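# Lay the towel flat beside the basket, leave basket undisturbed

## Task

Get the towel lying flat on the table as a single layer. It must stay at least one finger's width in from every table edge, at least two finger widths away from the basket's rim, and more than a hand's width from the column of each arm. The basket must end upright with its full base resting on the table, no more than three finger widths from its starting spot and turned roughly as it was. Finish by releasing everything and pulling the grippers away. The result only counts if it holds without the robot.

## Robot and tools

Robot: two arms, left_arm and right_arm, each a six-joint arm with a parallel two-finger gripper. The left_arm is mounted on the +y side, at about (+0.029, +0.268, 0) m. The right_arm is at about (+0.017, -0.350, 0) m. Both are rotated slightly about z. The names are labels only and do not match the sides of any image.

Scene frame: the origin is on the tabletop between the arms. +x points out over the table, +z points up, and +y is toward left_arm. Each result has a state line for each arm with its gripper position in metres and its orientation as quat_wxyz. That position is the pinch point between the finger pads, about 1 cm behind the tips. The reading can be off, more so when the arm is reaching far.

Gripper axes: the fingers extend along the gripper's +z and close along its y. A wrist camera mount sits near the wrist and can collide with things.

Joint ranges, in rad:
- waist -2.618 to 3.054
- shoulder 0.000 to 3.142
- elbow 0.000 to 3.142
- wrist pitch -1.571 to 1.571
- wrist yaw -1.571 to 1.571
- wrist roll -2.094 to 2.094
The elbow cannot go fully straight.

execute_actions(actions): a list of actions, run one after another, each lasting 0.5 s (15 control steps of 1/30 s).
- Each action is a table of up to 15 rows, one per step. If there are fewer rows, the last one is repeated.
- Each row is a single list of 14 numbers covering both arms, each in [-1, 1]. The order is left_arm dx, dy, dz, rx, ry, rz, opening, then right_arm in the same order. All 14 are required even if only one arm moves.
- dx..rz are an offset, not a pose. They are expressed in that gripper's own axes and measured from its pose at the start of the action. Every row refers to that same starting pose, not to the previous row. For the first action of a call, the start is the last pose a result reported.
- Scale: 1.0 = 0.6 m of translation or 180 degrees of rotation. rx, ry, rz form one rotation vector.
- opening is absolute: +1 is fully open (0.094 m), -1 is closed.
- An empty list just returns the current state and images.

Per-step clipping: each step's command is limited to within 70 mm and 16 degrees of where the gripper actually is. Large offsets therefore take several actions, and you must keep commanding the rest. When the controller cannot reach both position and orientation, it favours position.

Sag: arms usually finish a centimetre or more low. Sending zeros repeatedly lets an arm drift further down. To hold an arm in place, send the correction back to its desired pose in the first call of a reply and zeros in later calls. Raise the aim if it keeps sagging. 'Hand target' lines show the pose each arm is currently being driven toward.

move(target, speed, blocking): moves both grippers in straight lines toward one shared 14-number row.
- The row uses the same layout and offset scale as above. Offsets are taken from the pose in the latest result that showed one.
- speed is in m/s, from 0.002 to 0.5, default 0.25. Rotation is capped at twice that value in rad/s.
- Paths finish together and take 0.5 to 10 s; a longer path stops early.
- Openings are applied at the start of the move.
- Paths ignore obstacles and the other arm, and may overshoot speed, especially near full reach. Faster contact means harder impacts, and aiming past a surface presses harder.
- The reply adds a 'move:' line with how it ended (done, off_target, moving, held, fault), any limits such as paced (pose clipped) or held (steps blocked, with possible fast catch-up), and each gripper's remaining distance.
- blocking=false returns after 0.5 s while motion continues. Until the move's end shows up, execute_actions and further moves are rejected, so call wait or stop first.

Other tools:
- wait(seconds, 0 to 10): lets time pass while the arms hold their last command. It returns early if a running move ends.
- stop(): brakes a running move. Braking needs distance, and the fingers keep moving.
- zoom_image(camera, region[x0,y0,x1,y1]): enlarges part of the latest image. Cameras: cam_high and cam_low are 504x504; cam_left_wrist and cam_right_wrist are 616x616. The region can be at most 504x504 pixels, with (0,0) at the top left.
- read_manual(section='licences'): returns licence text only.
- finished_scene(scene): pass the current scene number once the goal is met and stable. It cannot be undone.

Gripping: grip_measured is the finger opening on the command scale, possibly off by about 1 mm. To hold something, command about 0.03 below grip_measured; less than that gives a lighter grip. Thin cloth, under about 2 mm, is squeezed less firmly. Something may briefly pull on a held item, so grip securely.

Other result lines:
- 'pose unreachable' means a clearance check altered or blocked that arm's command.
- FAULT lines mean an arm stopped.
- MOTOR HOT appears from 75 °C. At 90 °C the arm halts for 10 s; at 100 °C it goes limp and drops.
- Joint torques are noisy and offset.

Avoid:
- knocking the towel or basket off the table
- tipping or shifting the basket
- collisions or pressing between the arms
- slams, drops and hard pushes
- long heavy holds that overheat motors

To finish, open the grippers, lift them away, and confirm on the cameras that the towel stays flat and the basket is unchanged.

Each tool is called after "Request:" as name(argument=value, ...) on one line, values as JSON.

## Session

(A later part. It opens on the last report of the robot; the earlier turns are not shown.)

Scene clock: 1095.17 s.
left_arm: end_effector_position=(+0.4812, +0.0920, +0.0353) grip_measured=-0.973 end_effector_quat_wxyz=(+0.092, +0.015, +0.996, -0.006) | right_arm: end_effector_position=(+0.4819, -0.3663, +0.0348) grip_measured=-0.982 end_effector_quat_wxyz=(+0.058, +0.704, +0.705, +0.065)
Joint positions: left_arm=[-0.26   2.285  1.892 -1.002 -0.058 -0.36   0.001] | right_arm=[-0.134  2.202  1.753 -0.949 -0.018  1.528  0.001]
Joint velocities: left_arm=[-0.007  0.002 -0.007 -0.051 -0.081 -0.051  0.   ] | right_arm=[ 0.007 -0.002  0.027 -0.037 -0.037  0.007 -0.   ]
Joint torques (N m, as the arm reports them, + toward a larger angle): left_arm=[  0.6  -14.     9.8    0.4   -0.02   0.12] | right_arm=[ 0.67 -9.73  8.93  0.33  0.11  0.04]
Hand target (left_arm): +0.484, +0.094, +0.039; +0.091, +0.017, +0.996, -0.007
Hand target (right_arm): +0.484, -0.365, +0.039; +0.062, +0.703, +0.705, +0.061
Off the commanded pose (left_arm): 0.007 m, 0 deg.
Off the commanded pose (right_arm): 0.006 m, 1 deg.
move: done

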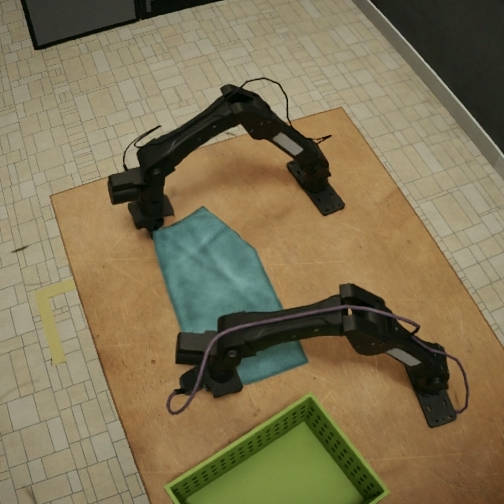

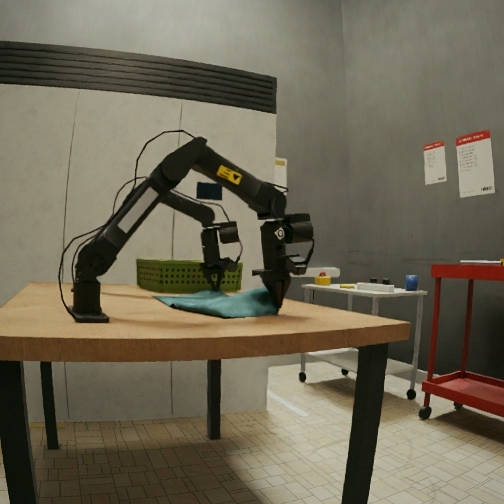

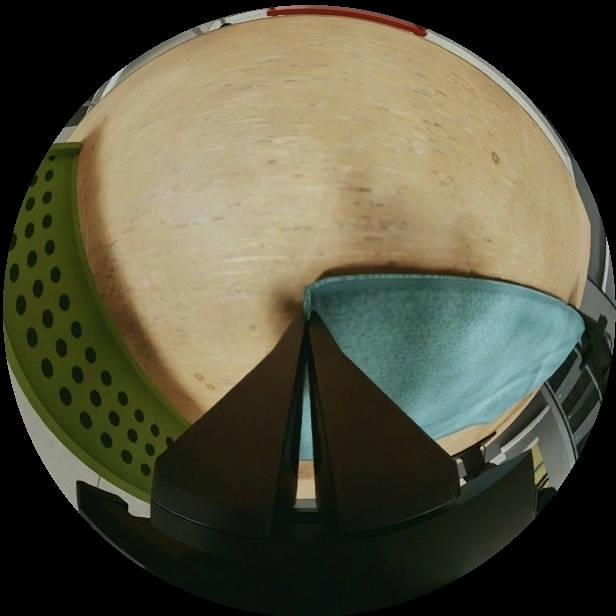

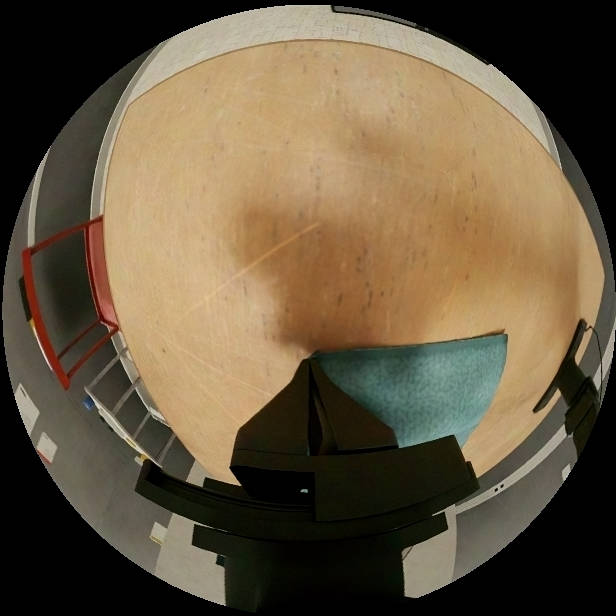

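Request:
execute_actions(actions=[[[0,0,0.01,0,0,0,-1,0,0,0.015,0,0,0,-1]],[[0,0,0,0,0,0,-1,0,0,0,0,0,0,-0.6]],[[0,0,0,0,0,0,-1,0,0,0,0,0,0,0.2]],[[0,0,0,0,0,0,-1,0,0,-0.06,0,0,0,0.2]],[[0,0,0,0,0,0,-1,0,0,-0.08,0,0,0,0.2]],[[0,0,0,0,0,0,-1,0,0,-0.06,0,0,0,0.2]]])

Request:
zoom_image(camera="cam_high", region=[90, 150, 330, 390])

Scene clock: 1101.37 s.
left_arm: end_effector_position=(+0.4842, +0.0906, +0.0359) grip_measured=-0.973 end_effector_quat_wxyz=(+0.098, +0.015, +0.995, -0.008) | right_arm: end_effector_position=(+0.4600, -0.3653, +0.1010) grip_measured=+0.197 end_effector_quat_wxyz=(+0.028, +0.706, +0.706, +0.038)
Joint positions: left_arm=[-0.26   2.285  1.892 -0.988 -0.057 -0.36   0.001] | right_arm=[-0.134  2.166  1.97  -1.281 -0.018  1.529  0.056]
Joint velocities: left_arm=[ 0.012  0.002 -0.007  0.051 -0.007 -0.037 -0.   ] | right_arm=[-0.007 -0.007  0.017 -0.081  0.037 -0.022 -0.001]
Joint torques (N m, as the arm reports them, + toward a larger angle): left_arm=[ -0.1  -14.72   7.31   0.64  -0.02   0.03] | right_arm=[ -0.13 -11.32   9.     0.3    0.    -0.03]
Hand target (left_arm): +0.484, +0.091, +0.036; +0.098, +0.015, +0.995, -0.008
Hand target (right_arm): +0.461, -0.366, +0.115; +0.038, +0.706, +0.706, +0.047
Off the commanded pose (left_arm): 0.000 m, 0 deg.
Off the commanded pose (right_arm): 0.015 m, 1 deg.

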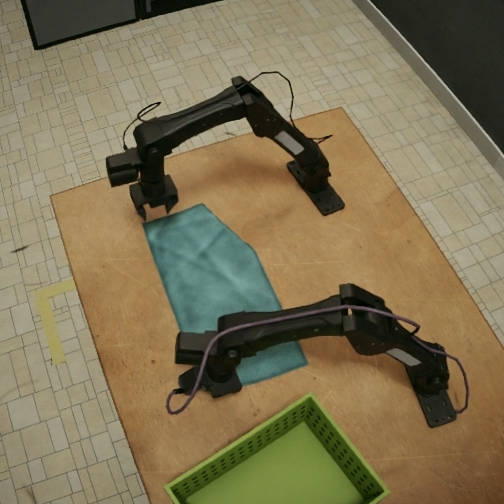

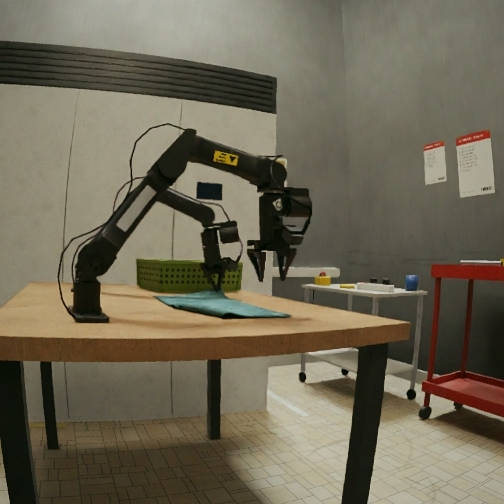

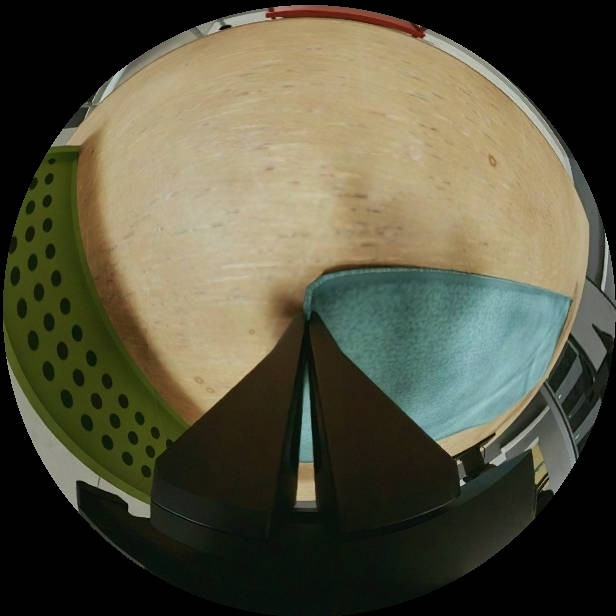

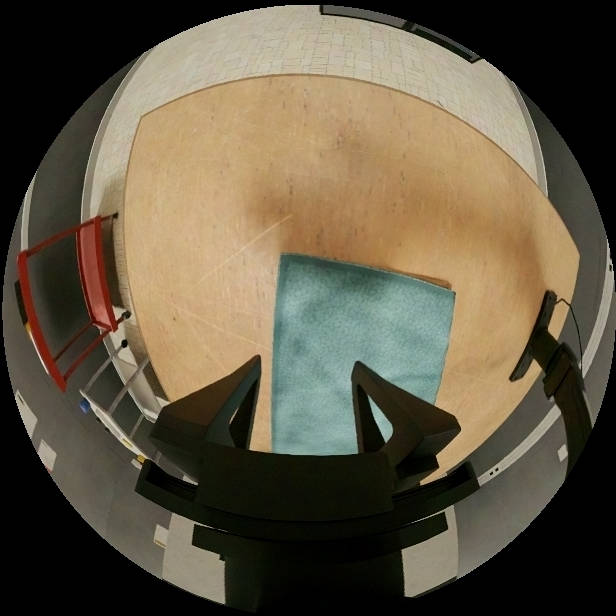

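Region (90, 150, 330, 390) of cam_high's 504x504 image, scaled by 2.100, with more detail than that image has.

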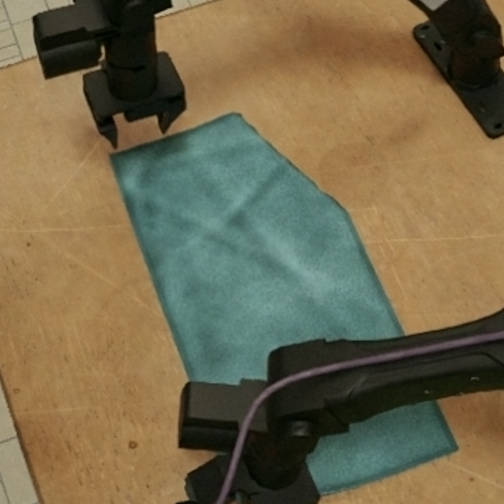

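Request:
move(target=[0,0,0,0,0,0,-1,-0.0578,0.0165,-0.01,0.0269,0.0198,-0.4996,0.2], speed=0.4)

Scene clock: 1121.97 s.
left_arm: end_effector_position=(+0.4842, +0.0906, +0.0359) grip_measured=-0.973 end_effector_quat_wxyz=(+0.098, +0.015, +0.995, -0.008) | right_arm: end_effector_position=(+0.4669, -0.3935, +0.1020) grip_measured=+0.198 end_effector_quat_wxyz=(-0.006, -0.001, +1.000, +0.004)
Joint positions: left_arm=[-0.26   2.285  1.892 -0.988 -0.057 -0.36   0.001] | right_arm=[-0.192  2.358  2.299 -1.524 -0.007 -0.102  0.056]
Joint velocities: left_arm=[ 0.017  0.012 -0.022 -0.007  0.022 -0.022 -0.001] | right_arm=[-0.002 -0.007 -0.007 -0.051 -0.051 -0.066 -0.001]
Joint torques (N m, as the arm reports them, + toward a larger angle): left_arm=[ -0.12 -14.72   7.16   0.59   0.     0.03] | right_arm=[ -0.83 -10.52   8.92   0.12   0.07  -0.04]
Hand target (left_arm): +0.484, +0.091, +0.036; +0.098, +0.015, +0.995, -0.008
Hand target (right_arm): +0.469, -0.400, +0.107; +0.001, +0.000, +1.000, -0.001
Off the commanded pose (left_arm): 0.000 m, 0 deg.
Off the commanded pose (right_arm): 0.009 m, 1 deg.
move: done

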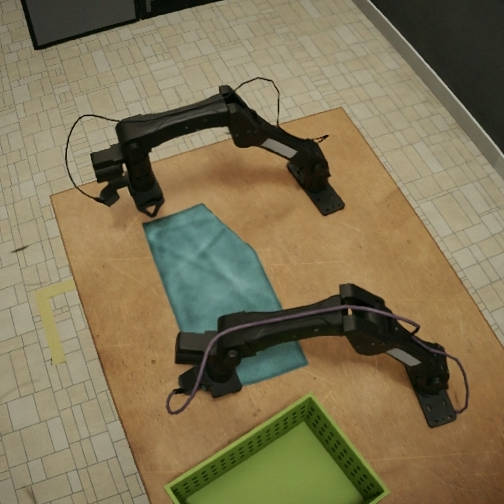

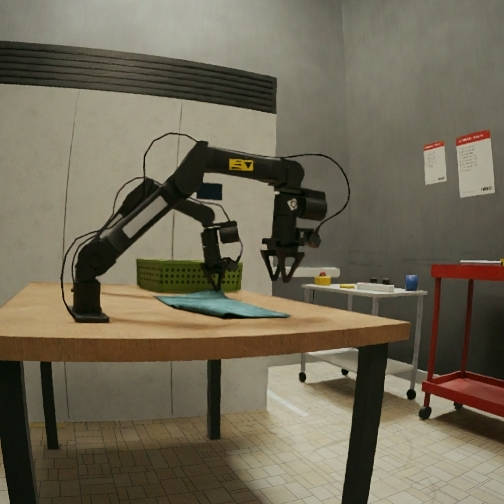

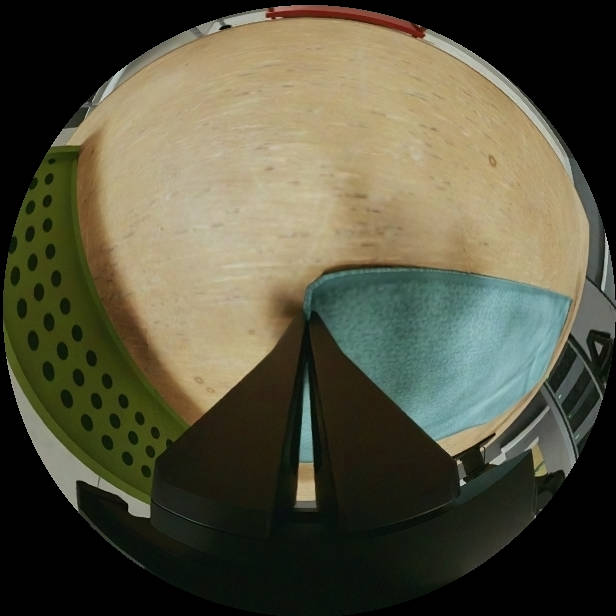

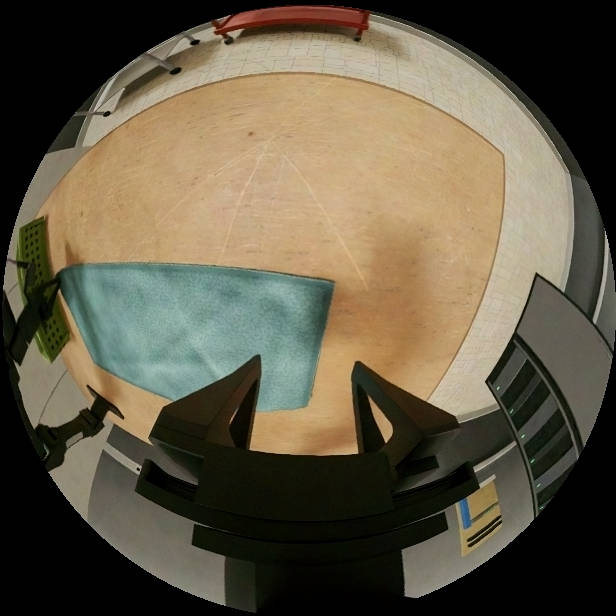

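Request:
move(target=[0,0,0,0,0,0,-1,-0.005,-0.0333,0.085,0,0,0.04,0.2], speed=0.15)

Request:
zoom_image(camera="cam_right_wrist", region=[158, 200, 458, 460])

Scene clock: 1130.00 s.
left_arm: end_effector_position=(+0.4842, +0.0906, +0.0359) grip_measured=-0.973 end_effector_quat_wxyz=(+0.098, +0.015, +0.995, -0.008) | right_arm: end_effector_position=(+0.4671, -0.4100, +0.0524) grip_measured=+0.198 end_effector_quat_wxyz=(-0.010, +0.056, +0.998, +0.004)
Joint positions: left_arm=[-0.26   2.285  1.892 -0.988 -0.057 -0.36   0.001] | right_arm=[-0.228  2.358  2.101 -1.335 -0.007 -0.025  0.056]
Joint velocities: left_arm=[-0.012  0.002 -0.012  0.022 -0.022  0.022 -0.   ] | right_arm=[-0.002 -0.017 -0.007 -0.007 -0.037 -0.051 -0.   ]
Joint torques (N m, as the arm reports them, + toward a larger angle): left_arm=[  0.   -14.76   7.28   0.63  -0.05  -0.01] | right_arm=[ -0.3  -10.9    5.76   0.27   0.01   0.05]
Hand target (left_arm): +0.484, +0.091, +0.036; +0.098, +0.015, +0.995, -0.008
Hand target (right_arm): +0.469, -0.413, +0.051; -0.006, +0.062, +0.998, +0.003
Off the commanded pose (left_arm): 0.000 m, 0 deg.
Off the commanded pose (right_arm): 0.004 m, 1 deg.
move: done

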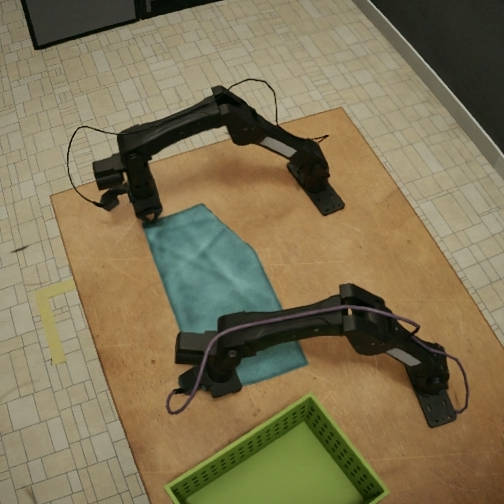

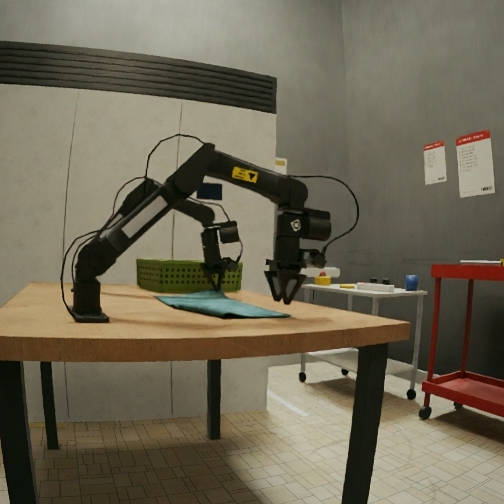

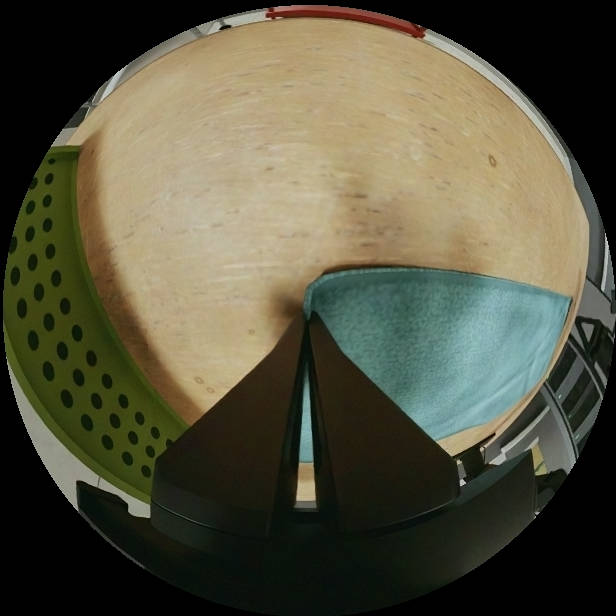

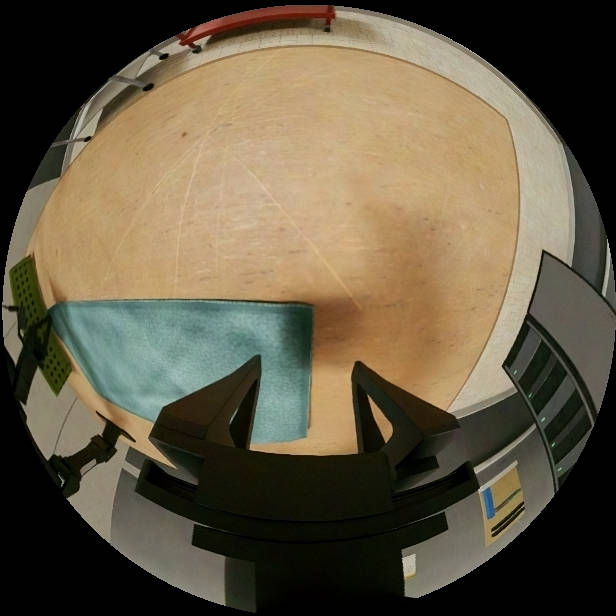

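Region (158, 200, 458, 460) of cam_right_wrist's 616x616 image, scaled by 1.680, with more detail than that image has; it fills the top 437 rows of this view, and the rest is white.

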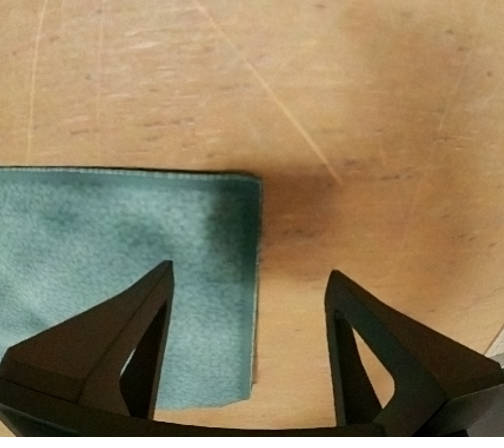

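Request:
execute_actions(actions=[])

Scene clock: 1140.80 s.
left_arm: end_effector_position=(+0.4842, +0.0906, +0.0359) grip_measured=-0.973 end_effector_quat_wxyz=(+0.098, +0.015, +0.995, -0.008) | right_arm: end_effector_position=(+0.4675, -0.4101, +0.0524) grip_measured=+0.198 end_effector_quat_wxyz=(-0.009, +0.056, +0.998, +0.004)
Joint positions: left_arm=[-0.26   2.285  1.892 -0.988 -0.057 -0.36   0.001] | right_arm=[-0.228  2.358  2.101 -1.333 -0.007 -0.025  0.056]
Joint velocities: left_arm=[-0.012  0.002  0.007 -0.037 -0.007 -0.007 -0.   ] | right_arm=[-0.002 -0.012  0.007 -0.037 -0.022 -0.007 -0.   ]
Joint torques (N m, as the arm reports them, + toward a larger angle): left_arm=[ -0.06 -14.67   7.34   0.62  -0.03   0.  ] | right_arm=[ -0.39 -10.96   5.7    0.27   0.02   0.06]
Hand target (left_arm): +0.484, +0.091, +0.036; +0.098, +0.015, +0.995, -0.008
Hand target (right_arm): +0.469, -0.413, +0.051; -0.006, +0.062, +0.998, +0.003
Off the commanded pose (left_arm): 0.000 m, 0 deg.
Off the commanded pose (right_arm): 0.004 m, 1 deg.

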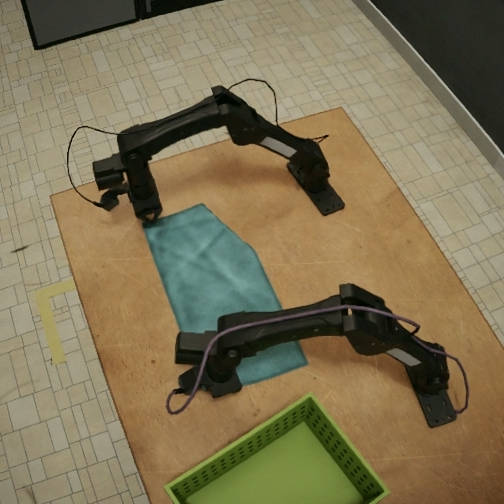

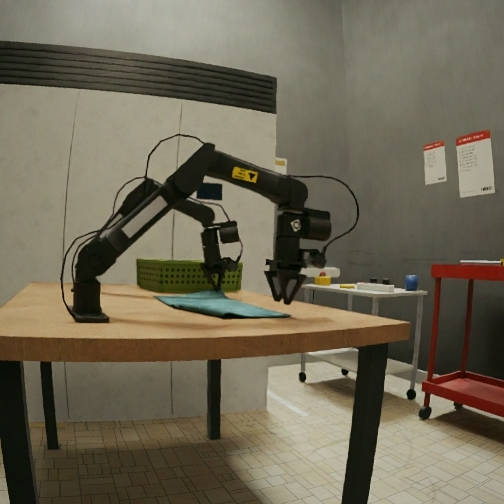

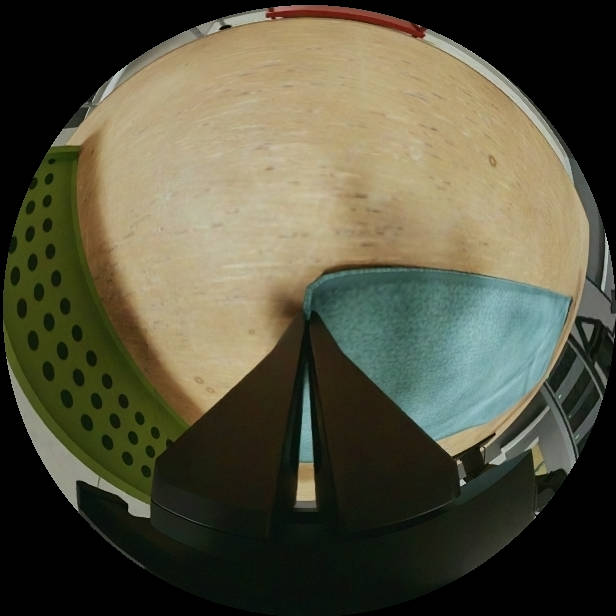

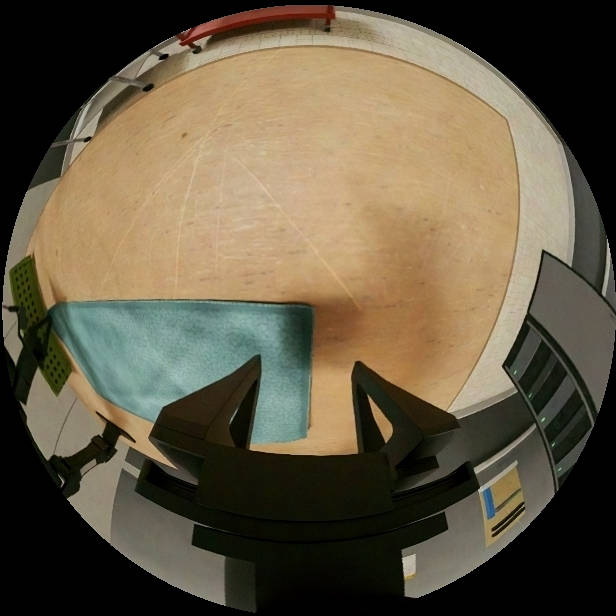

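Request:
execute_actions(actions=[[[0,0,0,0,0,0,-1, 0,0,0.058,0,0,0,0.2]],[[0,0,0,0,0,0,-1, 0,0,0.064,0,0,0,0.2]]])

Scene clock: 1143.27 s.
left_arm: end_effector_position=(+0.4842, +0.0906, +0.0359) grip_measured=-0.973 end_effector_quat_wxyz=(+0.098, +0.015, +0.995, -0.008) | right_arm: end_effector_position=(+0.4613, -0.4082, +0.0166) grip_measured=+0.198 end_effector_quat_wxyz=(-0.007, +0.055, +0.998, +0.007)
Joint positions: left_arm=[-0.26   2.285  1.892 -0.988 -0.057 -0.36   0.001] | right_arm=[-0.228  2.338  1.924 -1.171 -0.013 -0.026  0.056]
Joint velocities: left_arm=[-0.002 -0.007  0.012  0.051  0.037 -0.022  0.   ] | right_arm=[ 0.012 -0.002  0.002 -0.037 -0.007 -0.081 -0.   ]
Joint torques (N m, as the arm reports them, + toward a larger angle): left_arm=[  0.07 -14.69   7.37   0.64  -0.05   0.02] | right_arm=[ 0.1  -7.27  1.21  0.84  0.1   0.01]
Hand target (left_arm): +0.484, +0.091, +0.036; +0.098, +0.015, +0.995, -0.008
Hand target (right_arm): +0.458, -0.408, -0.017; -0.020, +0.056, +0.998, +0.006
Off the commanded pose (left_arm): 0.000 m, 0 deg.
Off the commanded pose (right_arm): 0.035 m, 1 deg.

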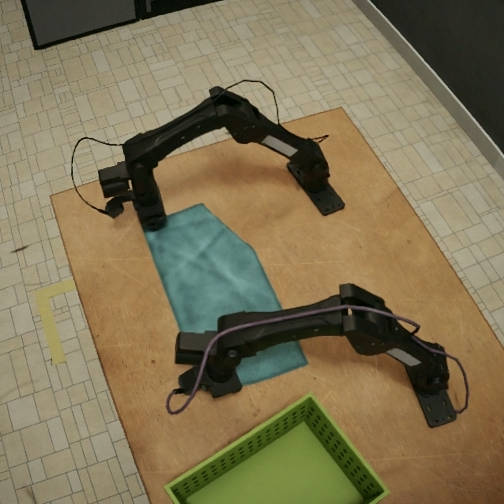

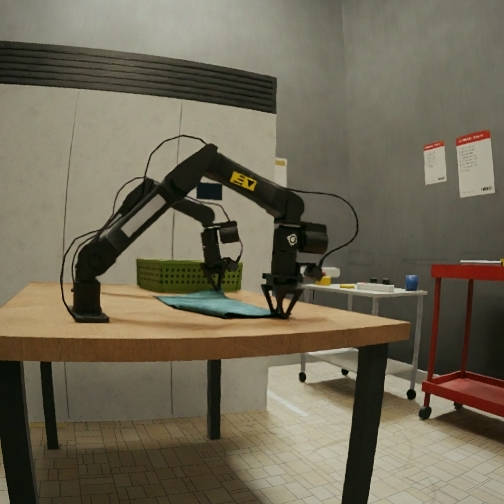

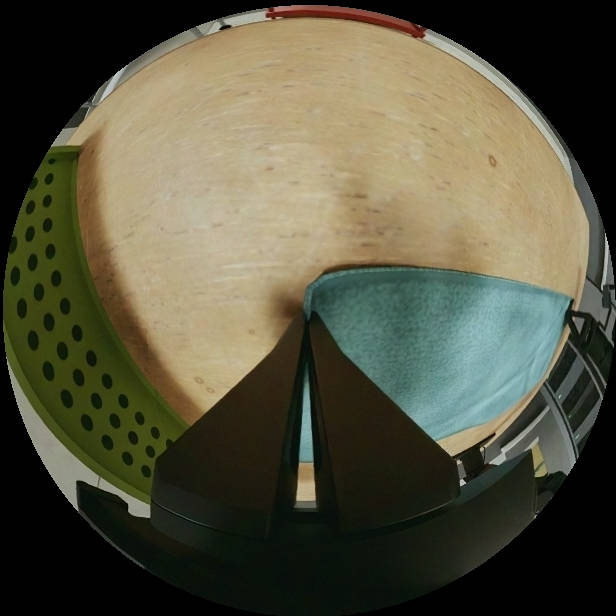

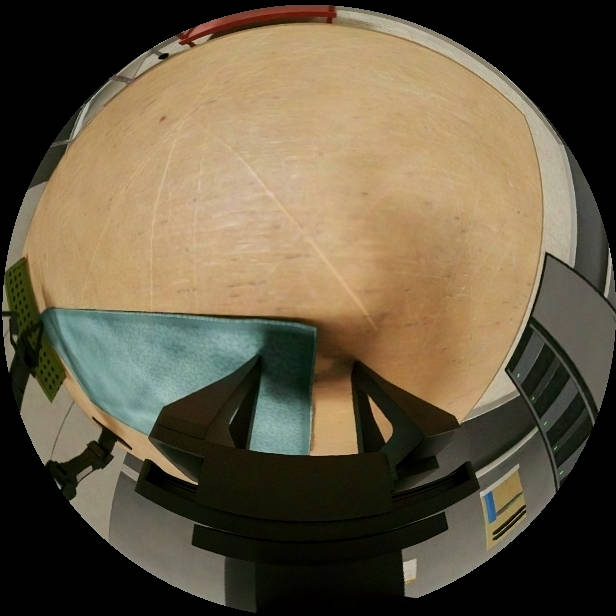

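Request:
execute_actions(actions=[[[0,0,0,0,0,0,-1, 0,0,0.012,0,0,0,-0.1]],[[0,0,0,0,0,0,-1, 0,0,0.012,0,0,0,-0.4]],[[0,0,0,0,0,0,-1, 0,0,0.012,0,0,0,-0.7]],[[0,0,0,0,0,0,-1, 0,0,0.012,0,0,0,-1]],[[0,0,0,0,0,0,-1, 0,0,0.012,0,0,0,-1]]])

Scene clock: 1147.73 s.
left_arm: end_effector_position=(+0.4842, +0.0894, +0.0359) grip_measured=-0.973 end_effector_quat_wxyz=(+0.098, +0.015, +0.995, -0.012) | right_arm: end_effector_position=(+0.4636, -0.3931, +0.0188) grip_measured=-0.972 end_effector_quat_wxyz=(-0.002, +0.053, +0.998, +0.043)
Joint positions: left_arm=[-0.26   2.285  1.892 -0.986 -0.051 -0.36   0.001] | right_arm=[-0.222  2.334  1.924 -1.171 -0.085 -0.026  0.001]
Joint velocities: left_arm=[ 0.012  0.007 -0.017  0.007  0.037  0.022 -0.   ] | right_arm=[ 0.007 -0.017 -0.012 -0.007  0.007  0.051  0.001]
Joint torques (N m, as the arm reports them, + toward a larger angle): left_arm=[  0.12 -14.6    7.31   0.66  -0.05   0.03] | right_arm=[  0.12 -10.4    4.39   0.4   -0.03   0.01]
Hand target (left_arm): +0.484, +0.090, +0.036; +0.098, +0.015, +0.995, -0.011
Hand target (right_arm): +0.463, -0.393, +0.012; -0.002, +0.053, +0.998, +0.042
Off the commanded pose (left_arm): 0.000 m, 0 deg.
Off the commanded pose (right_arm): 0.007 m, 0 deg.

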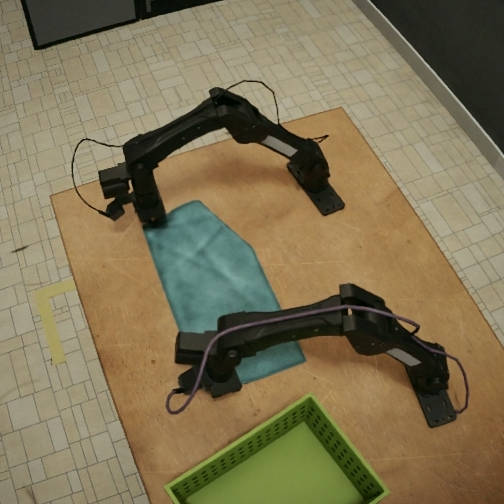

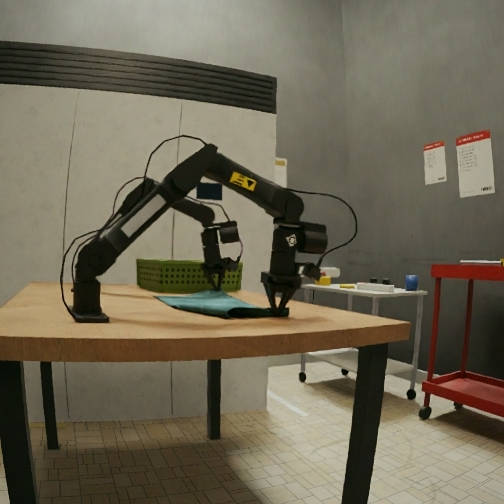

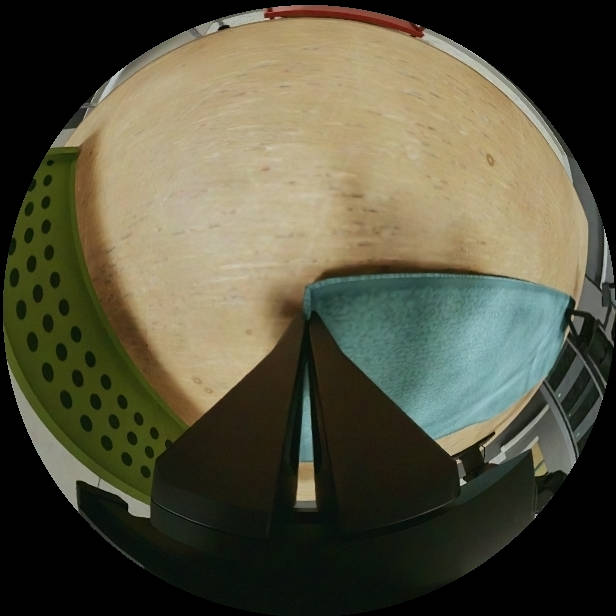

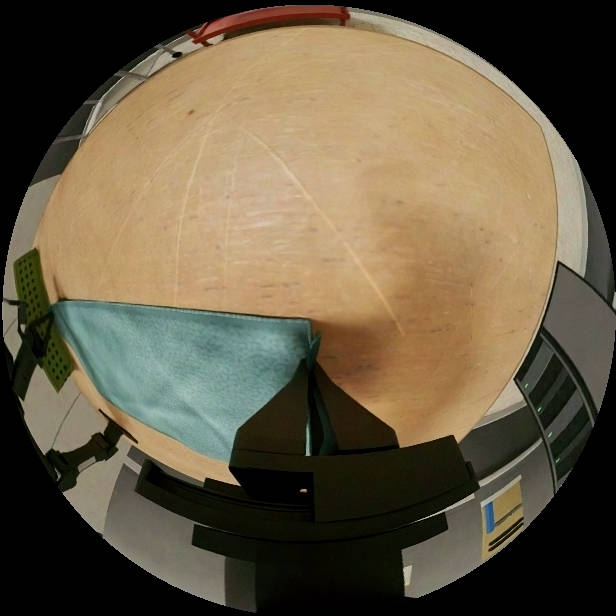

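Request:
move(target=[0.063,0.01,-0.19,0,0,0,-1, 0.1,-0.02,-0.175,0,0,0,-1], speed=0.1)

Scene clock: 1155.13 s.
left_arm: end_effector_position=(+0.4335, +0.0923, +0.1408) grip_measured=-0.973 end_effector_quat_wxyz=(+0.110, +0.021, +0.993, -0.027) | right_arm: end_effector_position=(+0.4047, -0.3971, +0.1090) grip_measured=-0.972 end_effector_quat_wxyz=(-0.018, +0.048, +0.997, +0.054)
Joint positions: left_arm=[-0.292  2.025  1.892 -1.215 -0.037 -0.38   0.001] | right_arm=[-0.26   2.086  1.877 -1.411 -0.102 -0.074  0.001]
Joint velocities: left_arm=[-0.002 -0.007  0.007 -0.139  0.007 -0.037 -0.001] | right_arm=[-0.022  0.002  0.007  0.007  0.007  0.037 -0.   ]
Joint torques (N m, as the arm reports them, + toward a larger angle): left_arm=[  0.13 -13.37   6.16   0.36  -0.24  -0.11] | right_arm=[ -1.4  -11.64   7.08   0.03   0.12  -0.12]
Hand target (left_arm): +0.425, +0.100, +0.140; +0.098, +0.016, +0.995, -0.012
Hand target (right_arm): +0.403, -0.408, +0.123; -0.002, +0.053, +0.998, +0.042
Off the commanded pose (left_arm): 0.011 m, 2 deg.
Off the commanded pose (right_arm): 0.018 m, 2 deg.
move: off_target (left_arm, right_arm)

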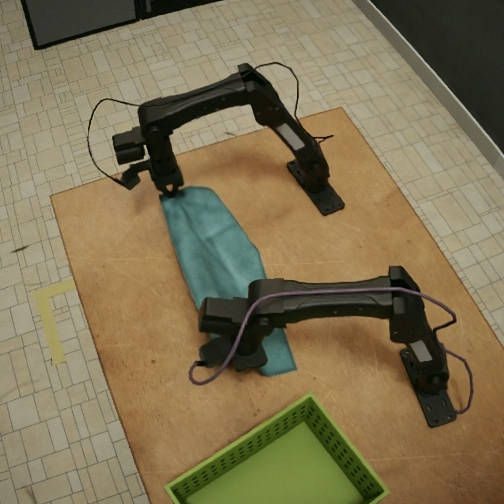

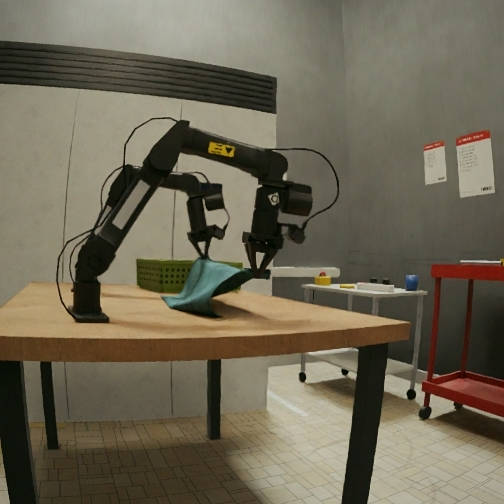

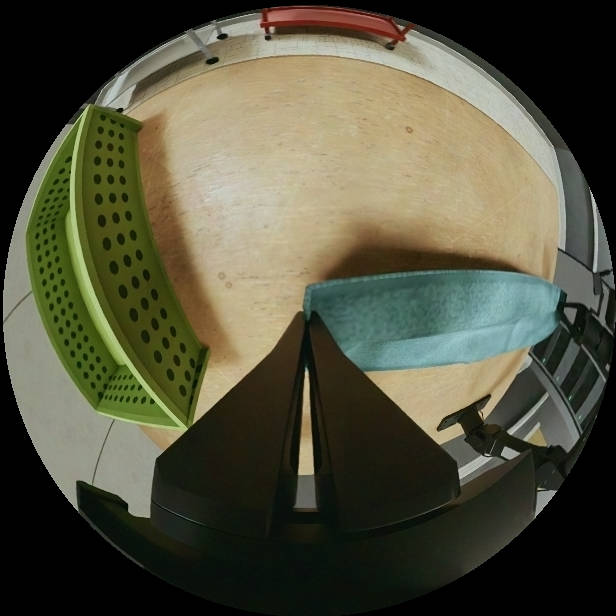

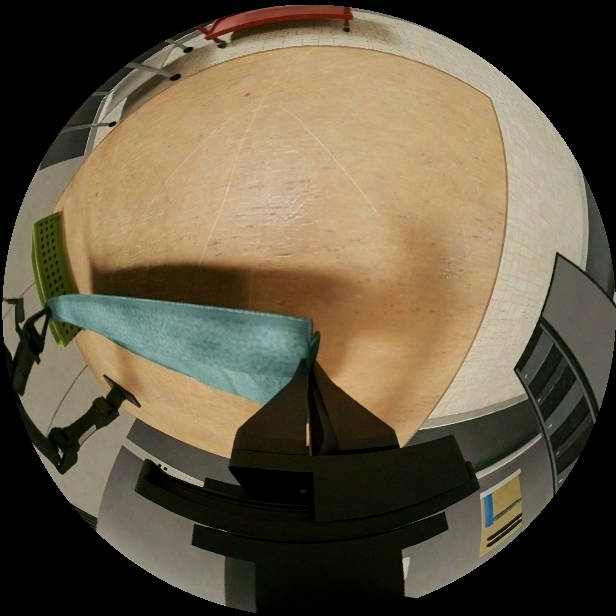

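Request:
move(target=[0.252,-0.012,-0.277,0,-0.169,0,-1, 0.257,-0.03,-0.268,0,-0.24,-0.03,-1], speed=0.1)

Scene clock: 1167.23 s.
left_arm: end_effector_position=(+0.2545, +0.0822, +0.2759) grip_measured=-0.973 end_effector_quat_wxyz=(+0.366, +0.016, +0.928, -0.067) | right_arm: end_effector_position=(+0.2576, -0.4105, +0.2688) grip_measured=-0.972 end_effector_quat_wxyz=(+0.336, +0.015, +0.940, +0.050)
Joint positions: left_arm=[-0.866  1.193  1.358 -1.15  -0.521 -0.807  0.001] | right_arm=[-0.631  1.042  1.289 -1.241 -0.41  -0.385  0.001]
Joint velocities: left_arm=[ 0.007  0.012  0.002 -0.007 -0.037  0.007 -0.001] | right_arm=[ 0.002  0.002 -0.022  0.037 -0.037 -0.022 -0.001]
Joint torques (N m, as the arm reports them, + toward a larger angle): left_arm=[-0.1  -5.25  5.8   0.7  -0.78 -0.09] | right_arm=[-1.49 -2.94  6.37  1.27  0.   -0.1 ]
Hand target (left_arm): +0.251, +0.101, +0.271; +0.369, +0.012, +0.929, -0.032
Hand target (right_arm): +0.256, -0.418, +0.275; +0.350, +0.018, +0.936, +0.029
Off the commanded pose (left_arm): 0.020 m, 4 deg.
Off the commanded pose (right_arm): 0.009 m, 3 deg.
move: off_target (left_arm, right_arm)

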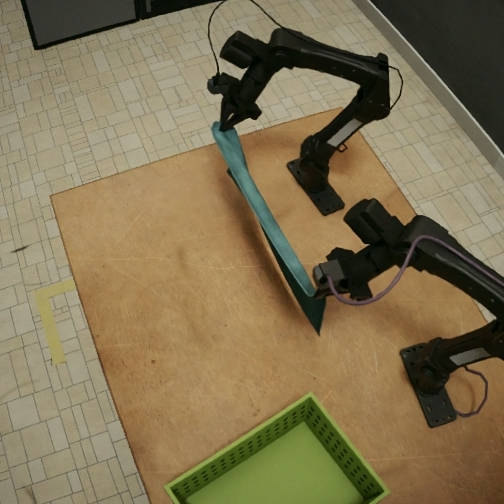

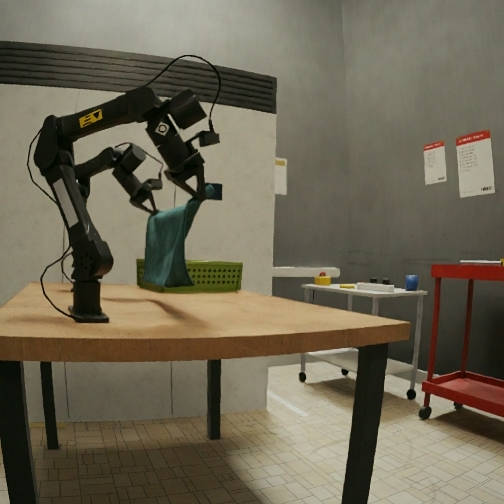

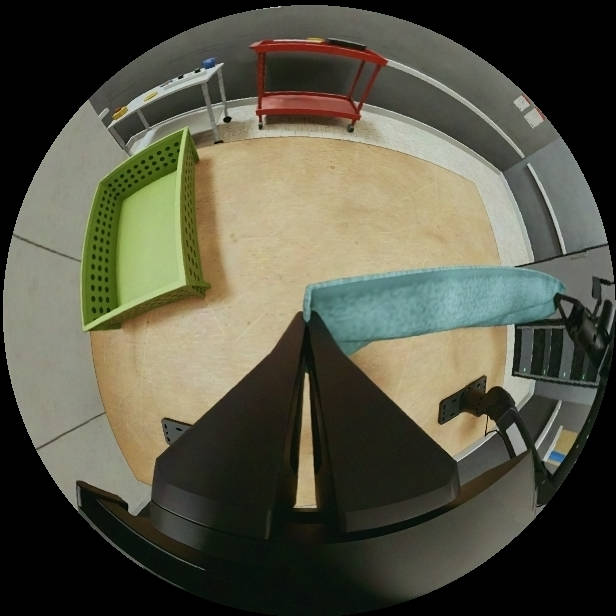

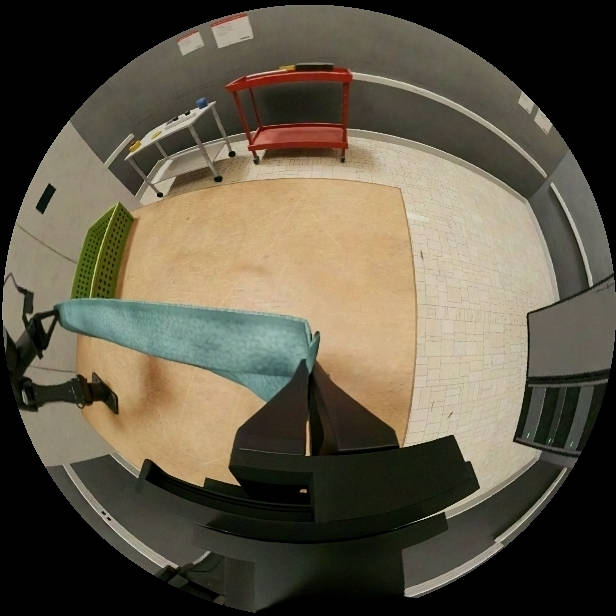

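Request:
execute_actions(actions=[[[0,-0.005,0,0,0,0,-1, 0,0.005,0,0,0,0,-1]]])

Request:
zoom_image(camera="cam_low", region=[60,140,310,340])

Request:
zoom_image(camera="cam_high", region=[150,80,420,380])

Scene clock: 1169.80 s.
left_arm: end_effector_position=(+0.2543, +0.0781, +0.2771) grip_measured=-0.973 end_effector_quat_wxyz=(+0.367, +0.016, +0.927, -0.075) | right_arm: end_effector_position=(+0.2569, -0.4070, +0.2679) grip_measured=-0.972 end_effector_quat_wxyz=(+0.333, +0.015, +0.941, +0.056)
Joint positions: left_arm=[-0.871  1.193  1.358 -1.136 -0.514 -0.809  0.001] | right_arm=[-0.621  1.042  1.289 -1.249 -0.412 -0.376  0.001]
Joint velocities: left_arm=[-0.002  0.012 -0.007  0.051 -0.022  0.051  0.001] | right_arm=[-0.032 -0.012  0.002 -0.022 -0.081 -0.007 -0.   ]
Joint torques (N m, as the arm reports them, + toward a larger angle): left_arm=[-0.43 -2.72  8.06  1.14 -0.4  -0.06] | right_arm=[ 0.52 -1.56  6.31  1.15 -0.06  0.02]
Hand target (left_arm): +0.254, +0.079, +0.276; +0.366, +0.016, +0.928, -0.067
Hand target (right_arm): +0.258, -0.408, +0.269; +0.336, +0.015, +0.940, +0.051
Off the commanded pose (left_arm): 0.001 m, 1 deg.
Off the commanded pose (right_arm): 0.001 m, 1 deg.

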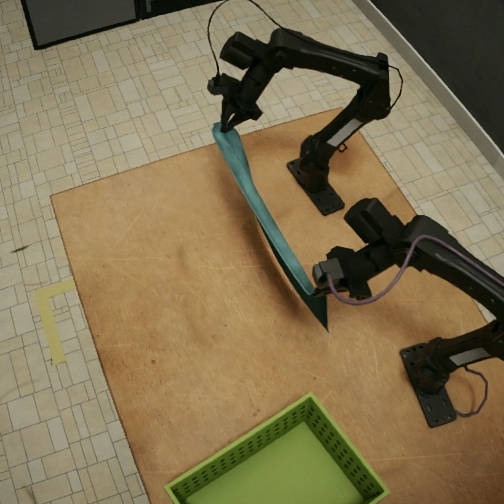

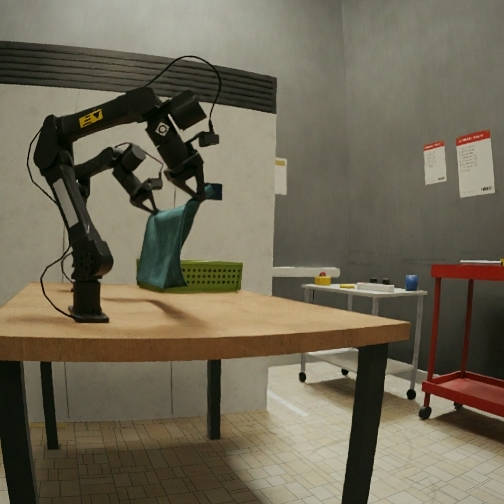

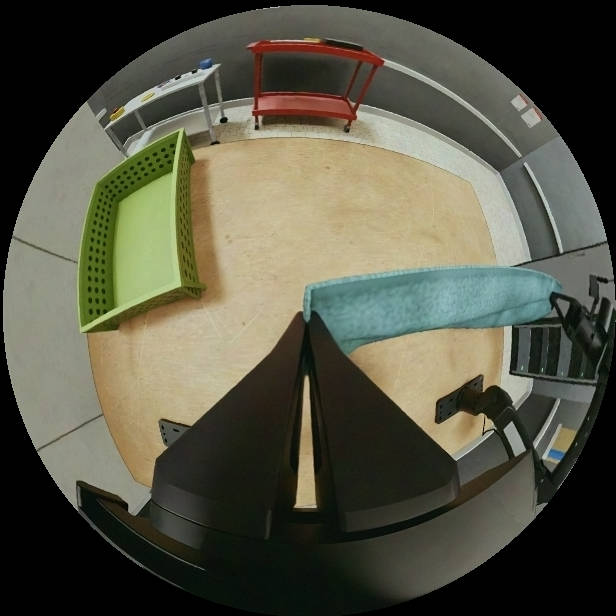

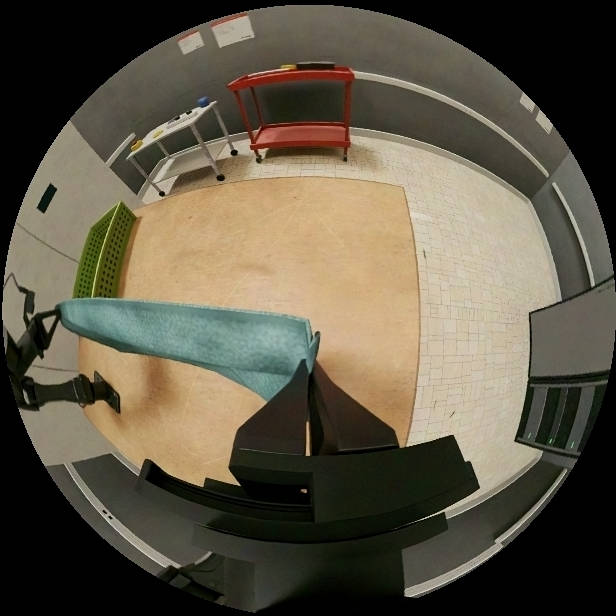

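Region (60, 140, 310, 340) of cam_low's 504x504 image, scaled by 2.016, with more detail than that image has; it fills the top 403 rows of this view, and the rest is white.

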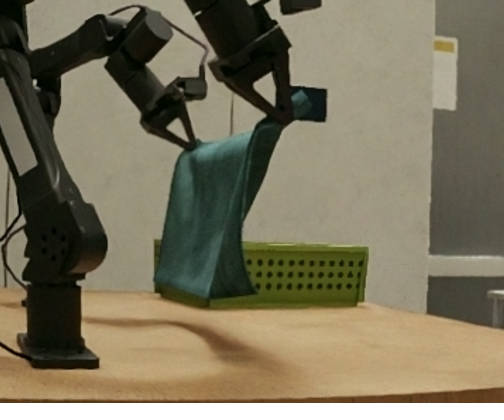

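Region (150, 80, 420, 380) of cam_high's 504x504 image, scaled by 1.680, with more detail than that image has; it fills the left 454 columns of this view, and the rest is white.

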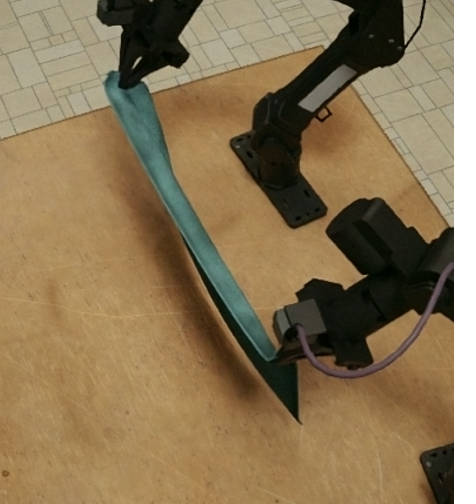

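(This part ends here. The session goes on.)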